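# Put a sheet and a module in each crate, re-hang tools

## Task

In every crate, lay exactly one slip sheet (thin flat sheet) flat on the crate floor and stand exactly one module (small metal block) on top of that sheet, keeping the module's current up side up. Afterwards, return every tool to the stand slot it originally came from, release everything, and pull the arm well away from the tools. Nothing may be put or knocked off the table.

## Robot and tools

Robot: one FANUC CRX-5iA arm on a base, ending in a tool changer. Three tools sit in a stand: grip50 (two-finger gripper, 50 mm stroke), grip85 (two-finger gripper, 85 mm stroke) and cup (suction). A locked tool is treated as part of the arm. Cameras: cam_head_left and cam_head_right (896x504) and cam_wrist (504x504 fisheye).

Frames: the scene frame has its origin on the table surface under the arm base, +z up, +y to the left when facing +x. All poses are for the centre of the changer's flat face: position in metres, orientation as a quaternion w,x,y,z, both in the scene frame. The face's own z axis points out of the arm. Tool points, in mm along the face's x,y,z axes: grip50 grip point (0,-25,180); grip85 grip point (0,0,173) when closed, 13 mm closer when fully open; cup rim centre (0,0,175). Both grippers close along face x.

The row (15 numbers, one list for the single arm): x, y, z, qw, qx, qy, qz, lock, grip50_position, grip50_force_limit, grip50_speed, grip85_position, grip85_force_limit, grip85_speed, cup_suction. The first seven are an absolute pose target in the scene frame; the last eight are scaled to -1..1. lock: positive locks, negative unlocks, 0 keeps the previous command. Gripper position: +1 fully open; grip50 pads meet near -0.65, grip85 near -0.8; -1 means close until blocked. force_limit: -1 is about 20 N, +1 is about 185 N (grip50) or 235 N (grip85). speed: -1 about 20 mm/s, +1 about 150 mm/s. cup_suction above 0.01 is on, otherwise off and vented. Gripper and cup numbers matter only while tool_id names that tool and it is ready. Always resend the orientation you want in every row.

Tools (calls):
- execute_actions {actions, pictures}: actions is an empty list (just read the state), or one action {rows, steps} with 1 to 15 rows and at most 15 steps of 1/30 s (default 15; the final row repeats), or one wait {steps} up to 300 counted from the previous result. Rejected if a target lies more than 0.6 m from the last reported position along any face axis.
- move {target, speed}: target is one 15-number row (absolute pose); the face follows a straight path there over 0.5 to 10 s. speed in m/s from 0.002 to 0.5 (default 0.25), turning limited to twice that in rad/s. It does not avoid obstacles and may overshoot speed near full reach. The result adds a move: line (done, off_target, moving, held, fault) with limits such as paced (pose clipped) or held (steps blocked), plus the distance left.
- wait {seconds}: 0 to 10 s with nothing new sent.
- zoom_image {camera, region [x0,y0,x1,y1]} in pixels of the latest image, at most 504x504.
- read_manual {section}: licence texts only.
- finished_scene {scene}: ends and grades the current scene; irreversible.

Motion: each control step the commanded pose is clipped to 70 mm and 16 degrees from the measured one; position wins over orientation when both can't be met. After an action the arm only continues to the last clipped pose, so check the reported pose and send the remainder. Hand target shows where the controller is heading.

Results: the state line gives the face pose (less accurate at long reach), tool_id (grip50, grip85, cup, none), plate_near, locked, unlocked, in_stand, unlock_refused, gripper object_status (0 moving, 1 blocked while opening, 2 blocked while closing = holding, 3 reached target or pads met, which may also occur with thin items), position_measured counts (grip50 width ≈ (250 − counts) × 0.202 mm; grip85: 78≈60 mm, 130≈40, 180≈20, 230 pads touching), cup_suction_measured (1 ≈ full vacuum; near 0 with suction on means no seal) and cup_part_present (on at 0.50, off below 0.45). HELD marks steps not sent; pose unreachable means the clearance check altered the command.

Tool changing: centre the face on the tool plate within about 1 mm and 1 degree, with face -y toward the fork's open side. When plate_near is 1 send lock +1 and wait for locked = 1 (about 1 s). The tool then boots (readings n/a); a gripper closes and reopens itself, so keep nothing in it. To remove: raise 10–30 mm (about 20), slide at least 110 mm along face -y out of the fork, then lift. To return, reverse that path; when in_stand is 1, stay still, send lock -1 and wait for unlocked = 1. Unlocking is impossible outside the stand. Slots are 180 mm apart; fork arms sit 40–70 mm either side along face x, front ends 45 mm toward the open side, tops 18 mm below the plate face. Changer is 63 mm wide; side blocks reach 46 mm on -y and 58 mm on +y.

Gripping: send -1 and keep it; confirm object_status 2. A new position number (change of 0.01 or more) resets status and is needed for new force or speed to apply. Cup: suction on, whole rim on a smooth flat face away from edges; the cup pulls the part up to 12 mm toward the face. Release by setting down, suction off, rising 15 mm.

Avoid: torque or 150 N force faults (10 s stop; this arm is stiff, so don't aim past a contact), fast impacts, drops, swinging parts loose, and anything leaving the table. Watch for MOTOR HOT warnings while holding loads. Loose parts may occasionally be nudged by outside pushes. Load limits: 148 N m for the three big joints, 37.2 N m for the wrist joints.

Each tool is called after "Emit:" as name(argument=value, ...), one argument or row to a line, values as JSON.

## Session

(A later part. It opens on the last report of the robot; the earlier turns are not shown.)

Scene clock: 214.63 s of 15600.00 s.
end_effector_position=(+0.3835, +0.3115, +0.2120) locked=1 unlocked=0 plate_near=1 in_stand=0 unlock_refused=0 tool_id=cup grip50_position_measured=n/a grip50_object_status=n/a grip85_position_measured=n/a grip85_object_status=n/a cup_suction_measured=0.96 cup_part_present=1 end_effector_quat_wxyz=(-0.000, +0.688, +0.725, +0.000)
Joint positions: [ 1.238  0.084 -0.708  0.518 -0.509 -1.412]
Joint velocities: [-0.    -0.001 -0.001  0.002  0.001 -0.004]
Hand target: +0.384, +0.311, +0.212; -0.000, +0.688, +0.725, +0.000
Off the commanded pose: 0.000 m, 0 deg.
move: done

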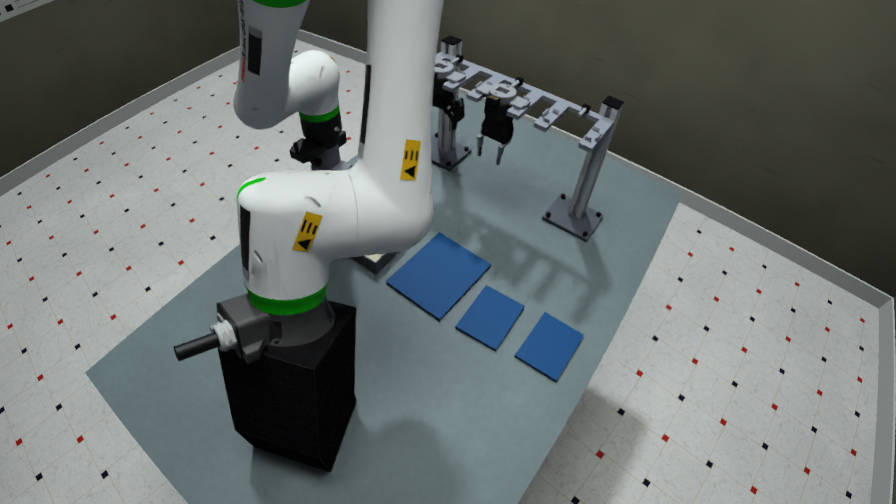

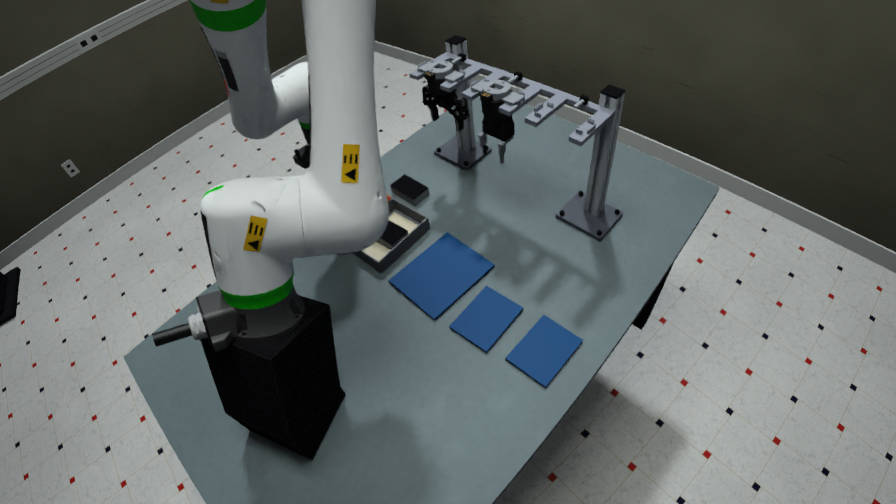

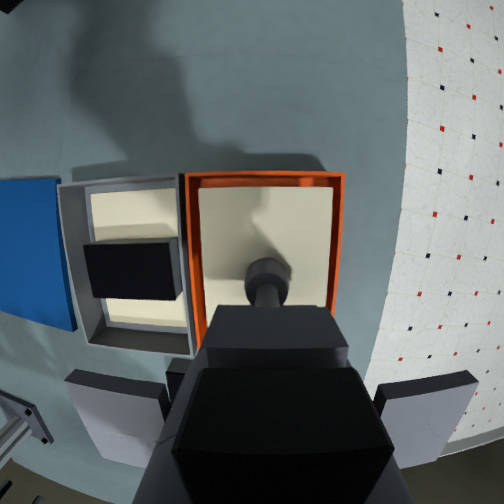

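Good. For module A, approach with yaw 0 so it appears square.

Emit:
move(
  target=[0.3835,0.311,0.175,0,0.6884,0.7254,0,0,1,0,0,1,0,0,1],
  speed=0.04,
)

Emit:
execute_actions(
  actions=[
    {"rows":[[0.3835,0.311,0.175,0,0.6884,0.7254,0,0,1,0,0,1,0,0,-1]],"steps":12},
  ],
  pictures=false,
)

Emit:
move(
  target=[0.3835,0.311,0.26,0,0.6884,0.7254,0,0,1,0,0,1,0,0,-1],
  speed=0.1,
)

Emit:
move(
  target=[0.55,0.25,0.25,0,0.7071,0.7071,0,0,1,0,0,1,0,0,-1],
)

Emit:
move(
  target=[0.55,0.25,0.22,0,0.7071,0.7071,0,0,1,0,0,1,0,0,-1],
  speed=0.06,
)

Scene clock: 225.00 s of 15600.00 s.
end_effector_position=(+0.3834, +0.3110, +0.1751) locked=1 unlocked=0 plate_near=1 in_stand=0 unlock_refused=0 tool_id=cup grip50_position_measured=n/a grip50_object_status=n/a grip85_position_measured=n/a grip85_object_status=n/a cup_suction_measured=0.96 cup_part_present=1 end_effector_quat_wxyz=(-0.000, +0.688, +0.725, -0.000)
Joint positions: [ 1.197  0.175 -0.725  0.62  -0.403 -1.492]
Joint velocities: [-0.003  0.002 -0.001  0.003  0.001 -0.003]
Hand target: +0.383, +0.311, +0.175; -0.000, +0.688, +0.725, -0.000
Off the commanded pose: 0.000 m, 0 deg.
move: done

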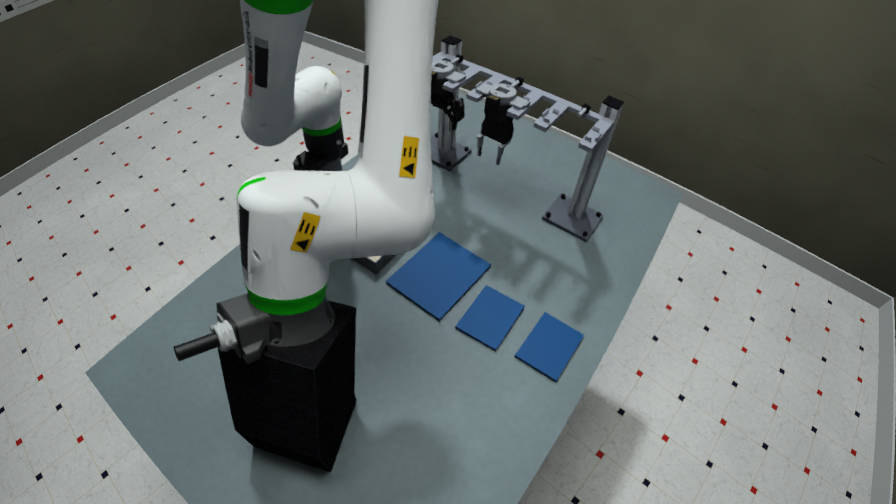

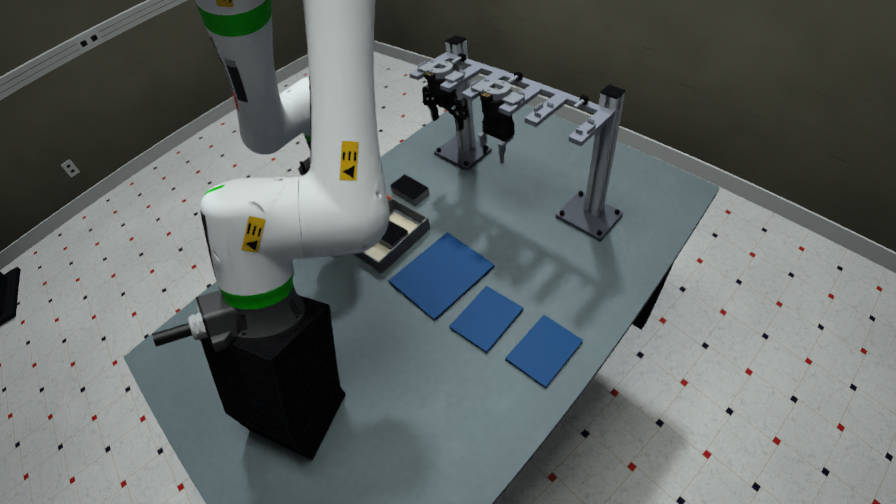

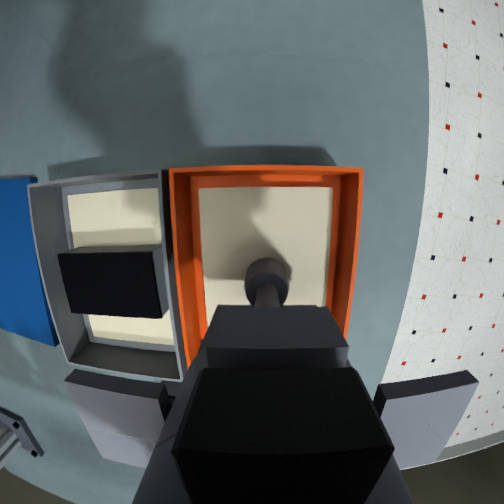

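Scene clock: 225.40 s of 15600.00 s.
end_effector_position=(+0.3835, +0.3110, +0.1750) locked=1 unlocked=0 plate_near=1 in_stand=0 unlock_refused=0 tool_id=cup grip50_position_measured=n/a grip50_object_status=n/a grip85_position_measured=n/a grip85_object_status=n/a cup_suction_measured=0.01 cup_part_present=0 end_effector_quat_wxyz=(+0.000, +0.688, +0.725, -0.000)
Joint positions: [ 1.197  0.176 -0.725  0.621 -0.403 -1.493]
Joint velocities: [-0.002 -0.001 -0.     0.    -0.    -0.   ]
Hand target: +0.383, +0.311, +0.175; -0.000, +0.688, +0.725, +0.000
Off the commanded pose: 0.000 m, 0 deg.
Steps of this call (steps 1 to 12: all 12 steps of this action). Readings (end_effector_position | what the end effector reports):
1: (+0.3834, +0.3110, +0.1751) | locked=1 unlocked=0 plate_near=1 in_stand=0 unlock_refused=0 tool_id=cup grip50_position_measured=n/a grip50_object_status=n/a grip85_position_measured=n/a grip85_object_status=n/a cup_suction_measured=0.66 cup_part_present=1
2: (+0.3834, +0.3110, +0.1750) | locked=1 unlocked=0 plate_near=1 in_stand=0 unlock_refused=0 tool_id=cup grip50_position_measured=n/a grip50_object_status=n/a grip85_position_measured=n/a grip85_object_status=n/a cup_suction_measured=0.16 cup_part_present=0
4: (+0.3835, +0.3110, +0.1750) | locked=1 unlocked=0 plate_near=1 in_stand=0 unlock_refused=0 tool_id=cup grip50_position_measured=n/a grip50_object_status=n/a grip85_position_measured=n/a grip85_object_status=n/a cup_suction_measured=0.01 cup_part_present=0
8: (+0.3835, +0.3110, +0.1750) | locked=1 unlocked=0 plate_near=1 in_stand=0 unlock_refused=0 tool_id=cup grip50_position_measured=n/a grip50_object_status=n/a grip85_position_measured=n/a grip85_object_status=n/a cup_suction_measured=0.01 cup_part_present=0
12: the state above

Scene clock: 226.80 s of 15600.00 s.
end_effector_position=(+0.3837, +0.3111, +0.2599) locked=1 unlocked=0 plate_near=1 in_stand=0 unlock_refused=0 tool_id=cup grip50_position_measured=n/a grip50_object_status=n/a grip85_position_measured=n/a grip85_object_status=n/a cup_suction_measured=0.01 cup_part_present=0 end_effector_quat_wxyz=(+0.000, +0.688, +0.725, +0.000)
Joint positions: [ 1.282 -0.03  -0.685  0.438 -0.647 -1.352]
Joint velocities: [ 0.002 -0.001 -0.    -0.001 -0.001  0.   ]
Hand target: +0.384, +0.311, +0.260; +0.000, +0.688, +0.725, +0.000
Off the commanded pose: 0.000 m, 0 deg.
move: done

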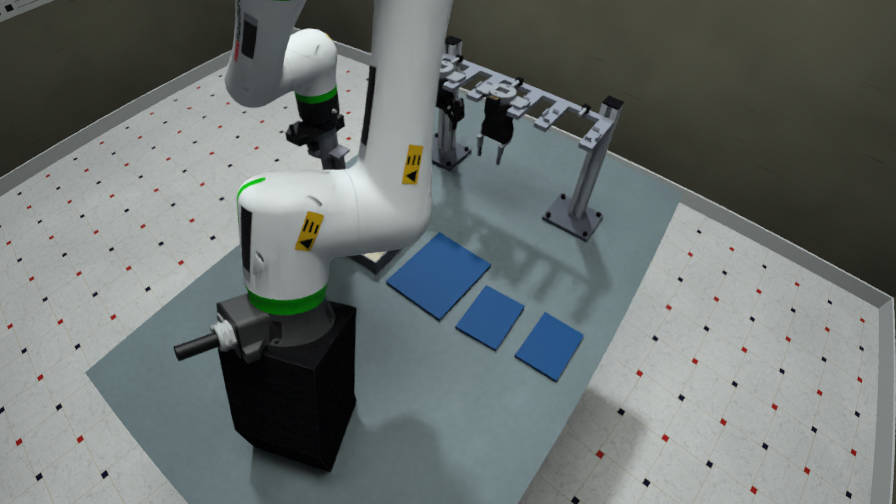

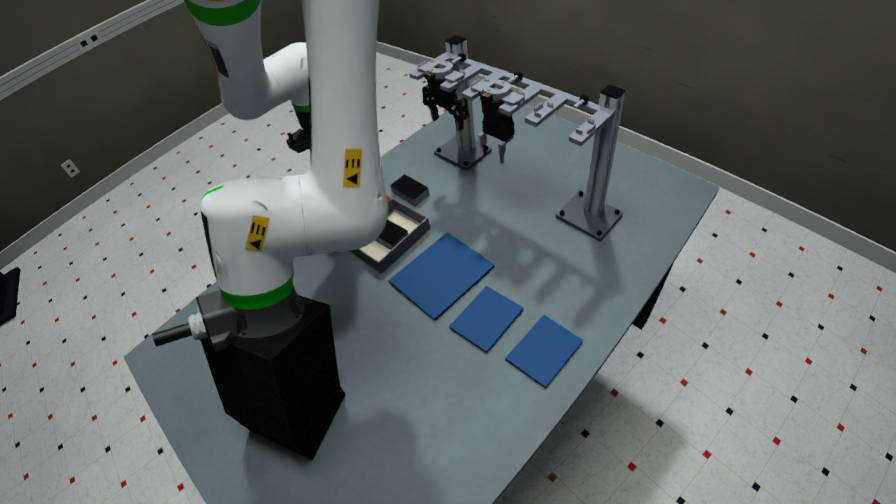

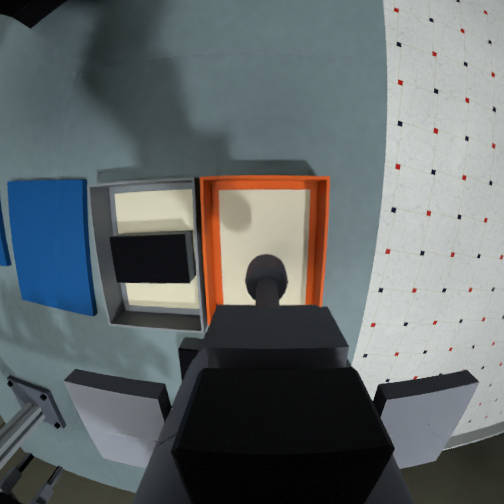

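Scene clock: 227.97 s of 15600.00 s.
end_effector_position=(+0.5494, +0.2497, +0.2500) locked=1 unlocked=0 plate_near=1 in_stand=0 unlock_refused=0 tool_id=cup grip50_position_measured=n/a grip50_object_status=n/a grip85_position_measured=n/a grip85_object_status=n/a cup_suction_measured=0.01 cup_part_present=0 end_effector_quat_wxyz=(-0.001, +0.707, +0.707, -0.001)
Joint positions: [ 0.902  0.158 -0.305  0.186 -0.732 -0.824]
Joint velocities: [ 0.    -0.001  0.001 -0.001 -0.001  0.002]
Hand target: +0.549, +0.250, +0.250; -0.001, +0.707, +0.707, -0.001
Off the commanded pose: 0.001 m, 0 deg.
move: done

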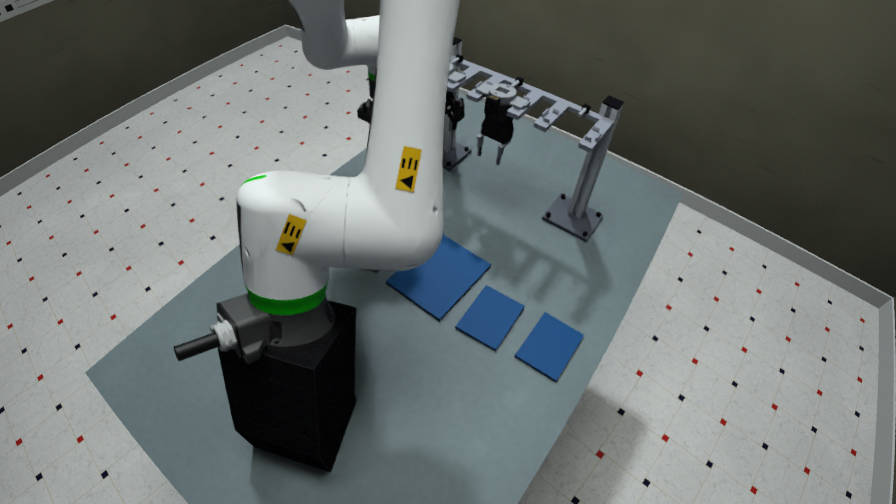

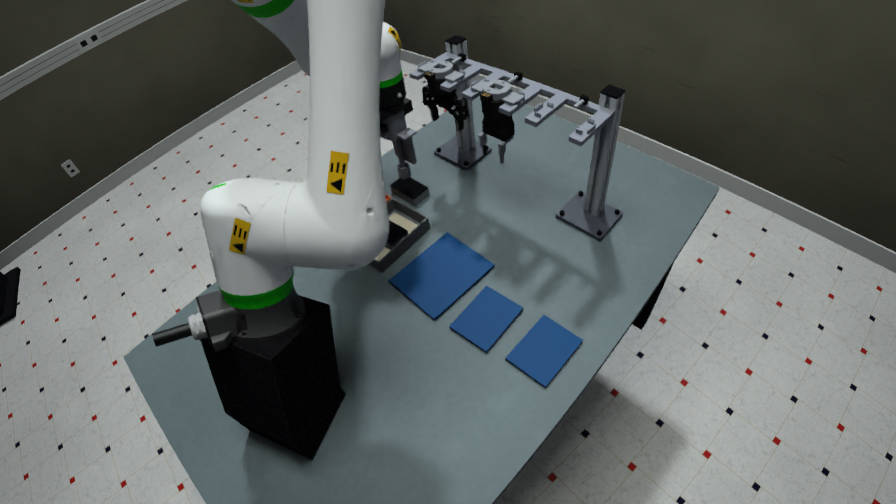

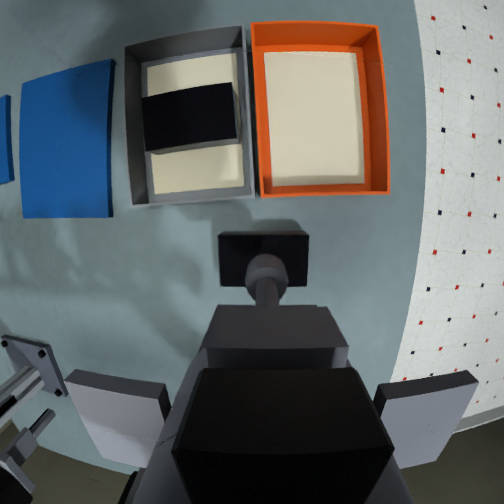

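Scene clock: 228.77 s of 15600.00 s.
end_effector_position=(+0.5499, +0.2500, +0.2200) locked=1 unlocked=0 plate_near=1 in_stand=0 unlock_refused=0 tool_id=cup grip50_position_measured=n/a grip50_object_status=n/a grip85_position_measured=n/a grip85_object_status=n/a cup_suction_measured=0.01 cup_part_present=0 end_effector_quat_wxyz=(-0.000, +0.707, +0.707, -0.000)
Joint positions: [ 0.894  0.216 -0.31   0.198 -0.667 -0.832]
Joint velocities: [-0.     0.001  0.001  0.     0.    -0.001]
Hand target: +0.550, +0.250, +0.220; -0.000, +0.707, +0.707, +0.000
Off the commanded pose: 0.000 m, 0 deg.
move: done

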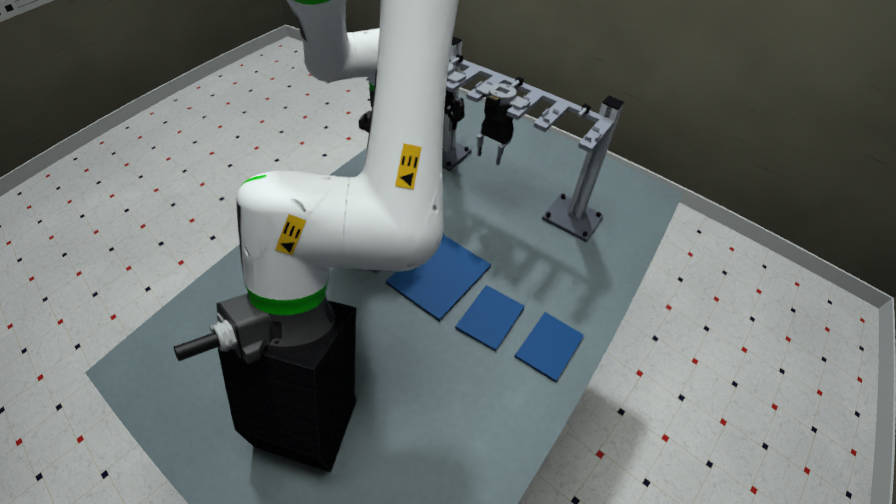

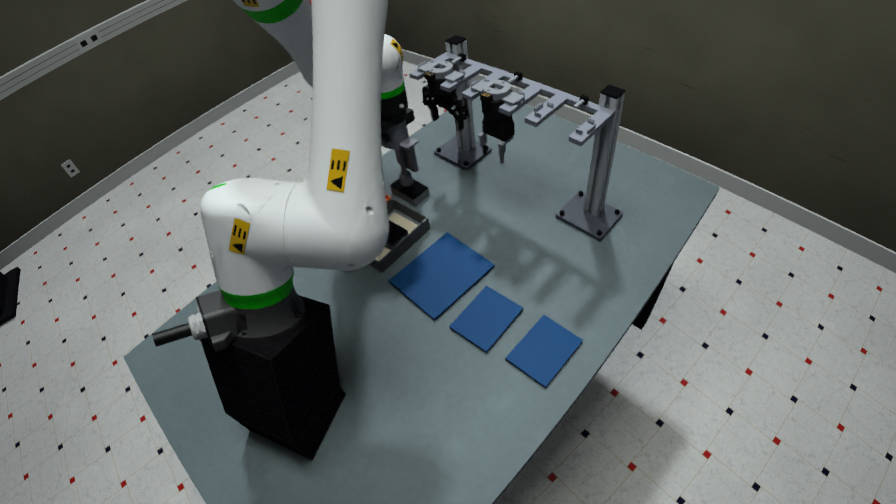

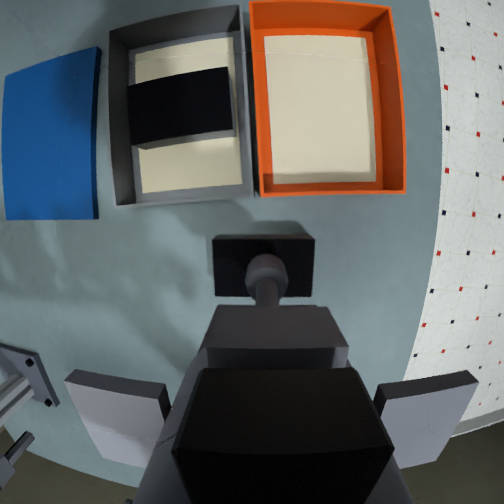

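Emit:
move(
  target=[0.549,0.2485,0.201,0,0.7071,0.7071,0,0,1,0,0,1,0,0,1],
  speed=0.03,
)

Emit:
move(
  target=[0.549,0.2485,0.27,0,0.7071,0.7071,0,0,1,0,0,1,0,0,1],
  speed=0.08,
)

Emit:
move(
  target=[0.3835,0.311,0.27,0,0.6884,0.7254,0,0,1,0,0,1,0,0,1],
  speed=0.15,
)

Emit:
move(
  target=[0.3835,0.311,0.215,0,0.6884,0.7254,0,0,1,0,0,1,0,0,1],
  speed=0.05,
)

Scene clock: 239.70 s of 15600.00 s.
end_effector_position=(+0.5490, +0.2485, +0.2010) locked=1 unlocked=0 plate_near=1 in_stand=0 unlock_refused=0 tool_id=cup grip50_position_measured=n/a grip50_object_status=n/a grip85_position_measured=n/a grip85_object_status=n/a cup_suction_measured=0.93 cup_part_present=1 end_effector_quat_wxyz=(-0.000, +0.707, +0.707, +0.000)
Joint positions: [ 0.888  0.251 -0.316  0.205 -0.626 -0.837]
Joint velocities: [-0.    -0.     0.001  0.     0.001  0.   ]
Hand target: +0.549, +0.248, +0.201; -0.000, +0.707, +0.707, +0.000
Off the commanded pose: 0.000 m, 0 deg.
move: done

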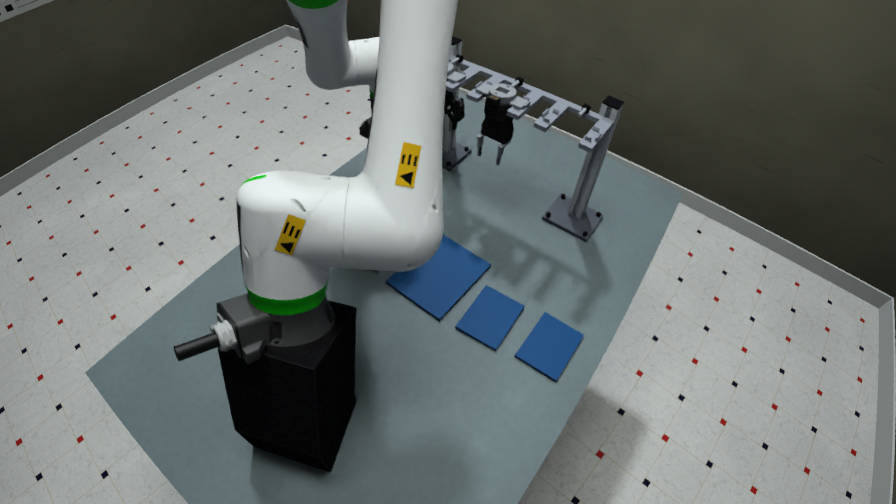

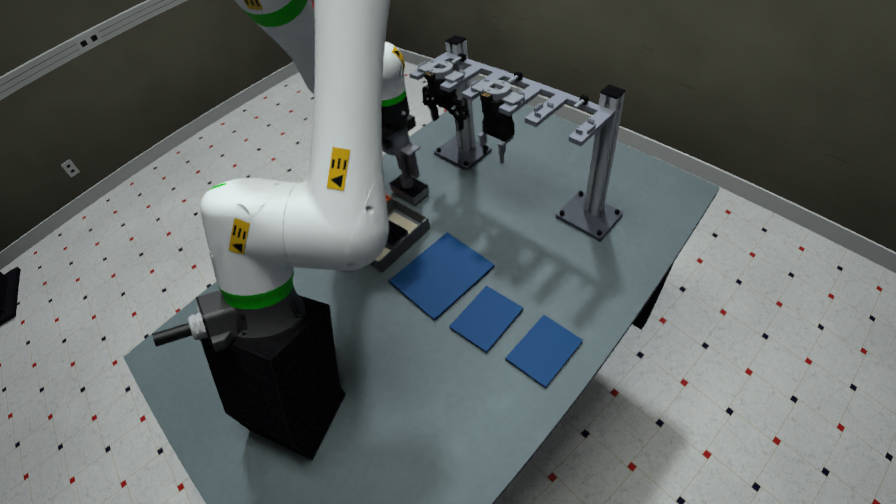

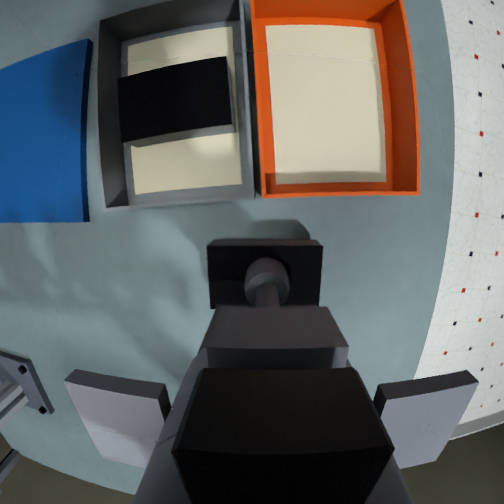

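Scene clock: 240.87 s of 15600.00 s.
end_effector_position=(+0.5491, +0.2486, +0.2699) locked=1 unlocked=0 plate_near=1 in_stand=0 unlock_refused=0 tool_id=cup grip50_position_measured=n/a grip50_object_status=n/a grip85_position_measured=n/a grip85_object_status=n/a cup_suction_measured=1.00 cup_part_present=1 end_effector_quat_wxyz=(+0.000, +0.707, +0.707, -0.000)
Joint positions: [ 0.907  0.12  -0.304  0.184 -0.77  -0.821]
Joint velocities: [-0.    -0.    -0.    -0.    -0.001 -0.   ]
Hand target: +0.549, +0.249, +0.270; +0.000, +0.707, +0.707, -0.000
Off the commanded pose: 0.000 m, 0 deg.
move: done

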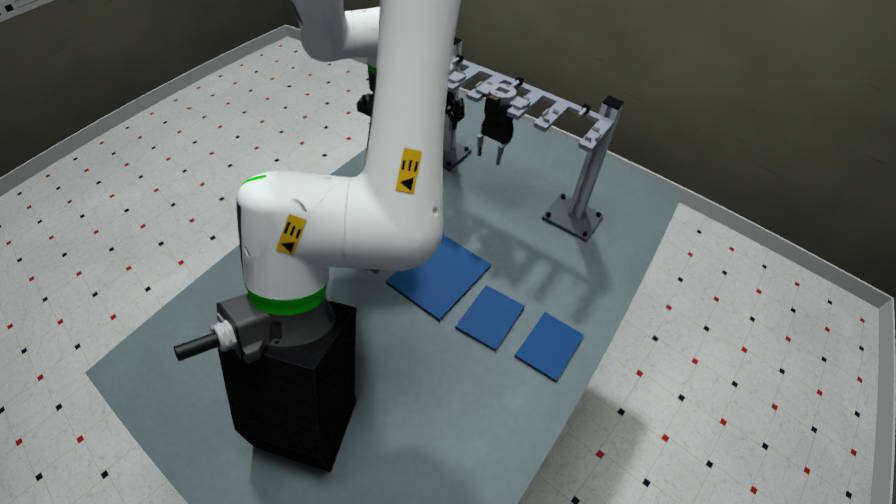

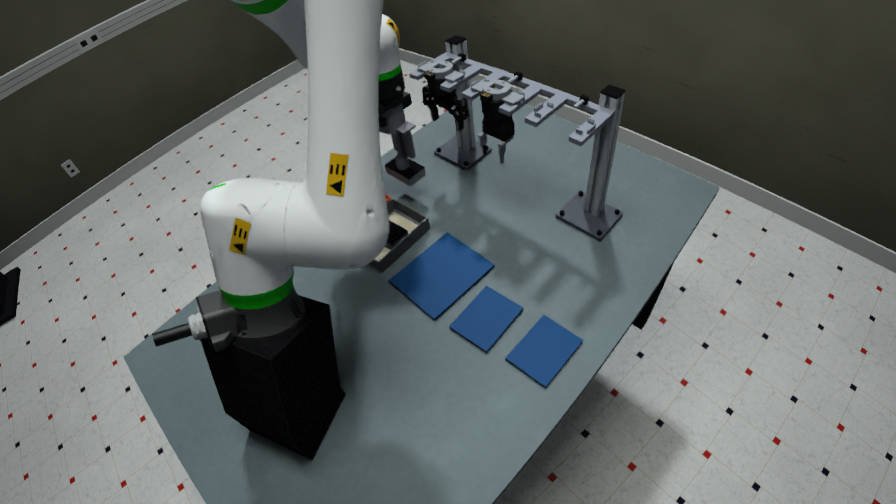

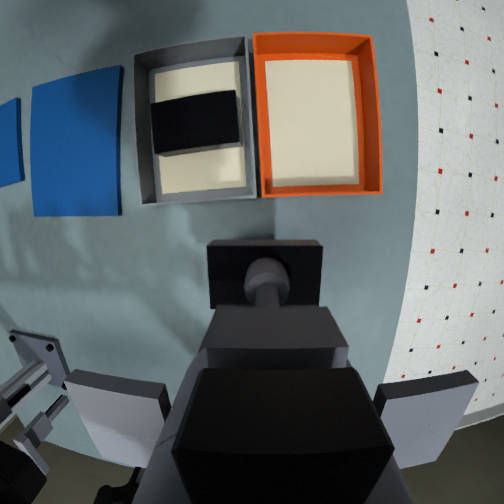

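Scene clock: 242.43 s of 15600.00 s.
end_effector_position=(+0.3840, +0.3113, +0.2700) locked=1 unlocked=0 plate_near=1 in_stand=0 unlock_refused=0 tool_id=cup grip50_position_measured=n/a grip50_object_status=n/a grip85_position_measured=n/a grip85_object_status=n/a cup_suction_measured=1.00 cup_part_present=1 end_effector_quat_wxyz=(+0.001, +0.688, +0.726, +0.001)
Joint positions: [ 1.291 -0.053 -0.68   0.428 -0.675 -1.344]
Joint velocities: [ 0.002  0.    -0.001  0.001 -0.    -0.001]
Hand target: +0.384, +0.311, +0.270; +0.001, +0.688, +0.726, +0.001
Off the commanded pose: 0.001 m, 0 deg.
move: done

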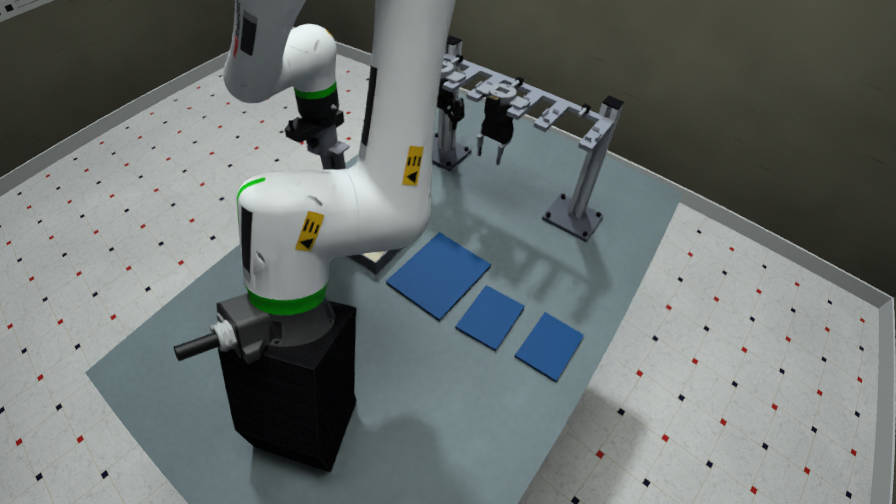

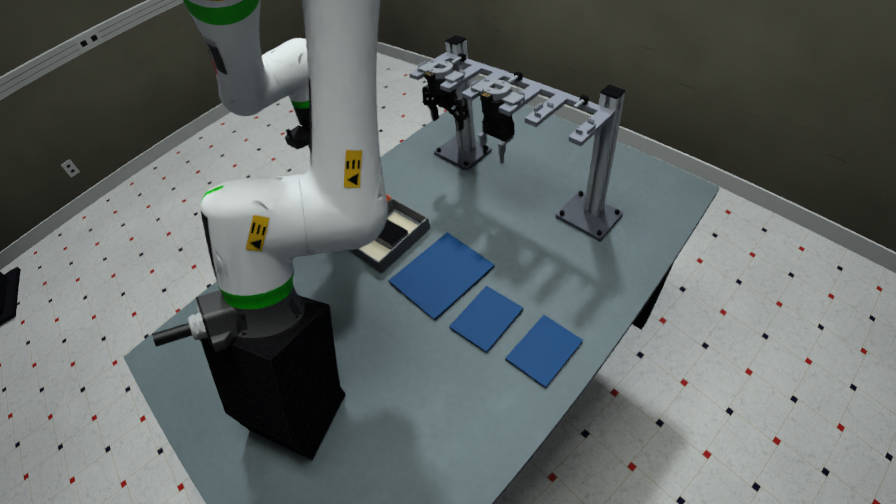

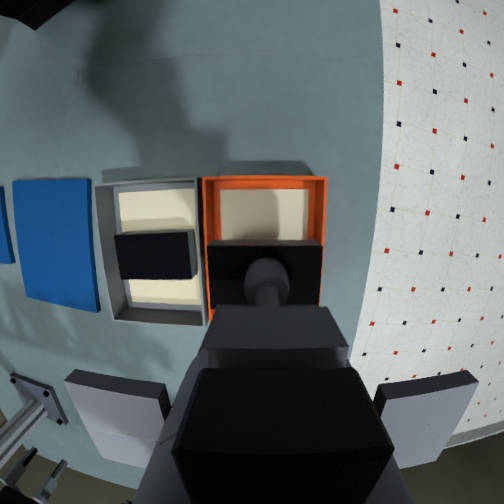

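Scene clock: 243.80 s of 15600.00 s.
end_effector_position=(+0.3834, +0.3109, +0.2151) locked=1 unlocked=0 plate_near=1 in_stand=0 unlock_refused=0 tool_id=cup grip50_position_measured=n/a grip50_object_status=n/a grip85_position_measured=n/a grip85_object_status=n/a cup_suction_measured=1.00 cup_part_present=1 end_effector_quat_wxyz=(-0.000, +0.688, +0.725, -0.000)
Joint positions: [ 1.241  0.075 -0.708  0.51  -0.518 -1.406]
Joint velocities: [-0.001  0.001 -0.001  0.001  0.001 -0.001]
Hand target: +0.383, +0.311, +0.215; -0.000, +0.688, +0.725, -0.000
Off the commanded pose: 0.000 m, 0 deg.
move: done

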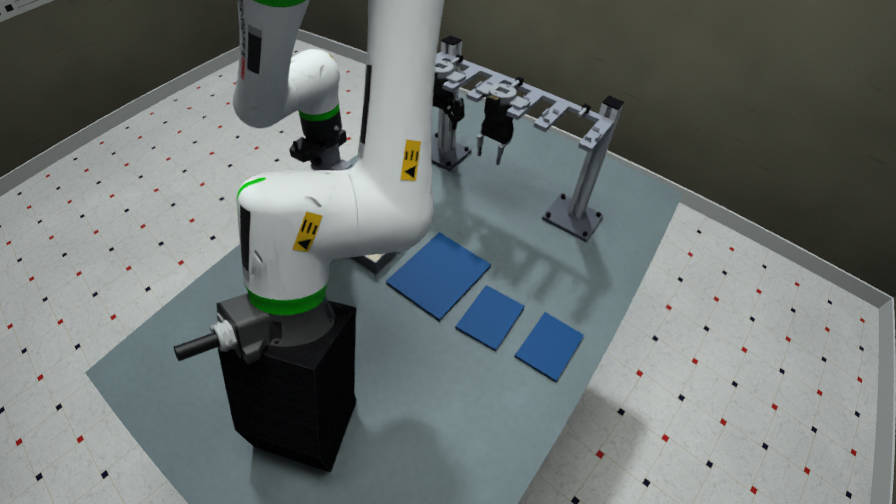

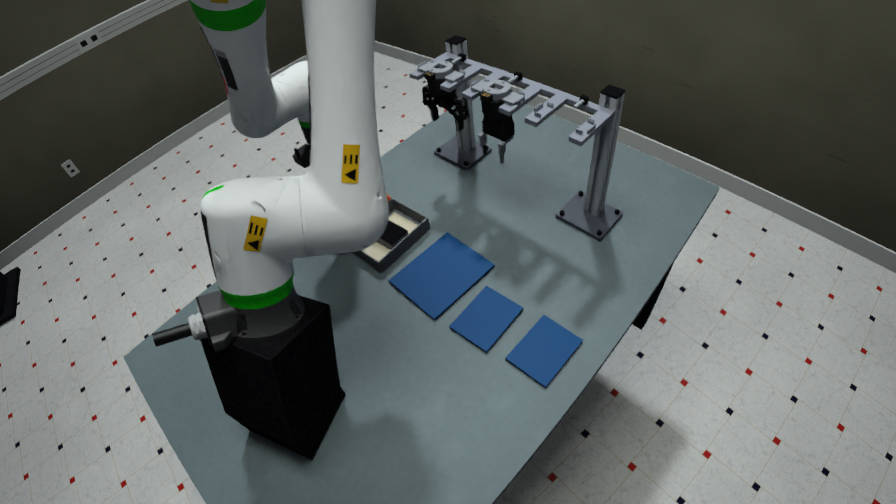

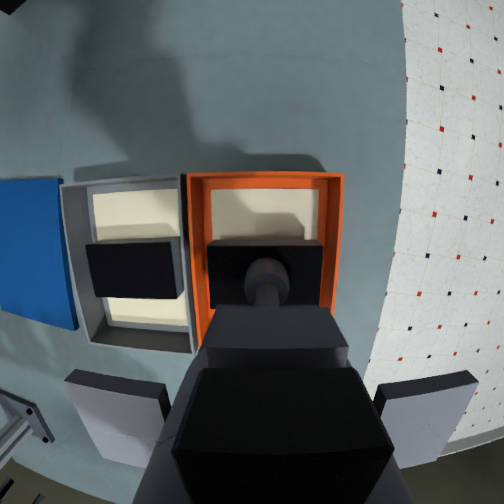

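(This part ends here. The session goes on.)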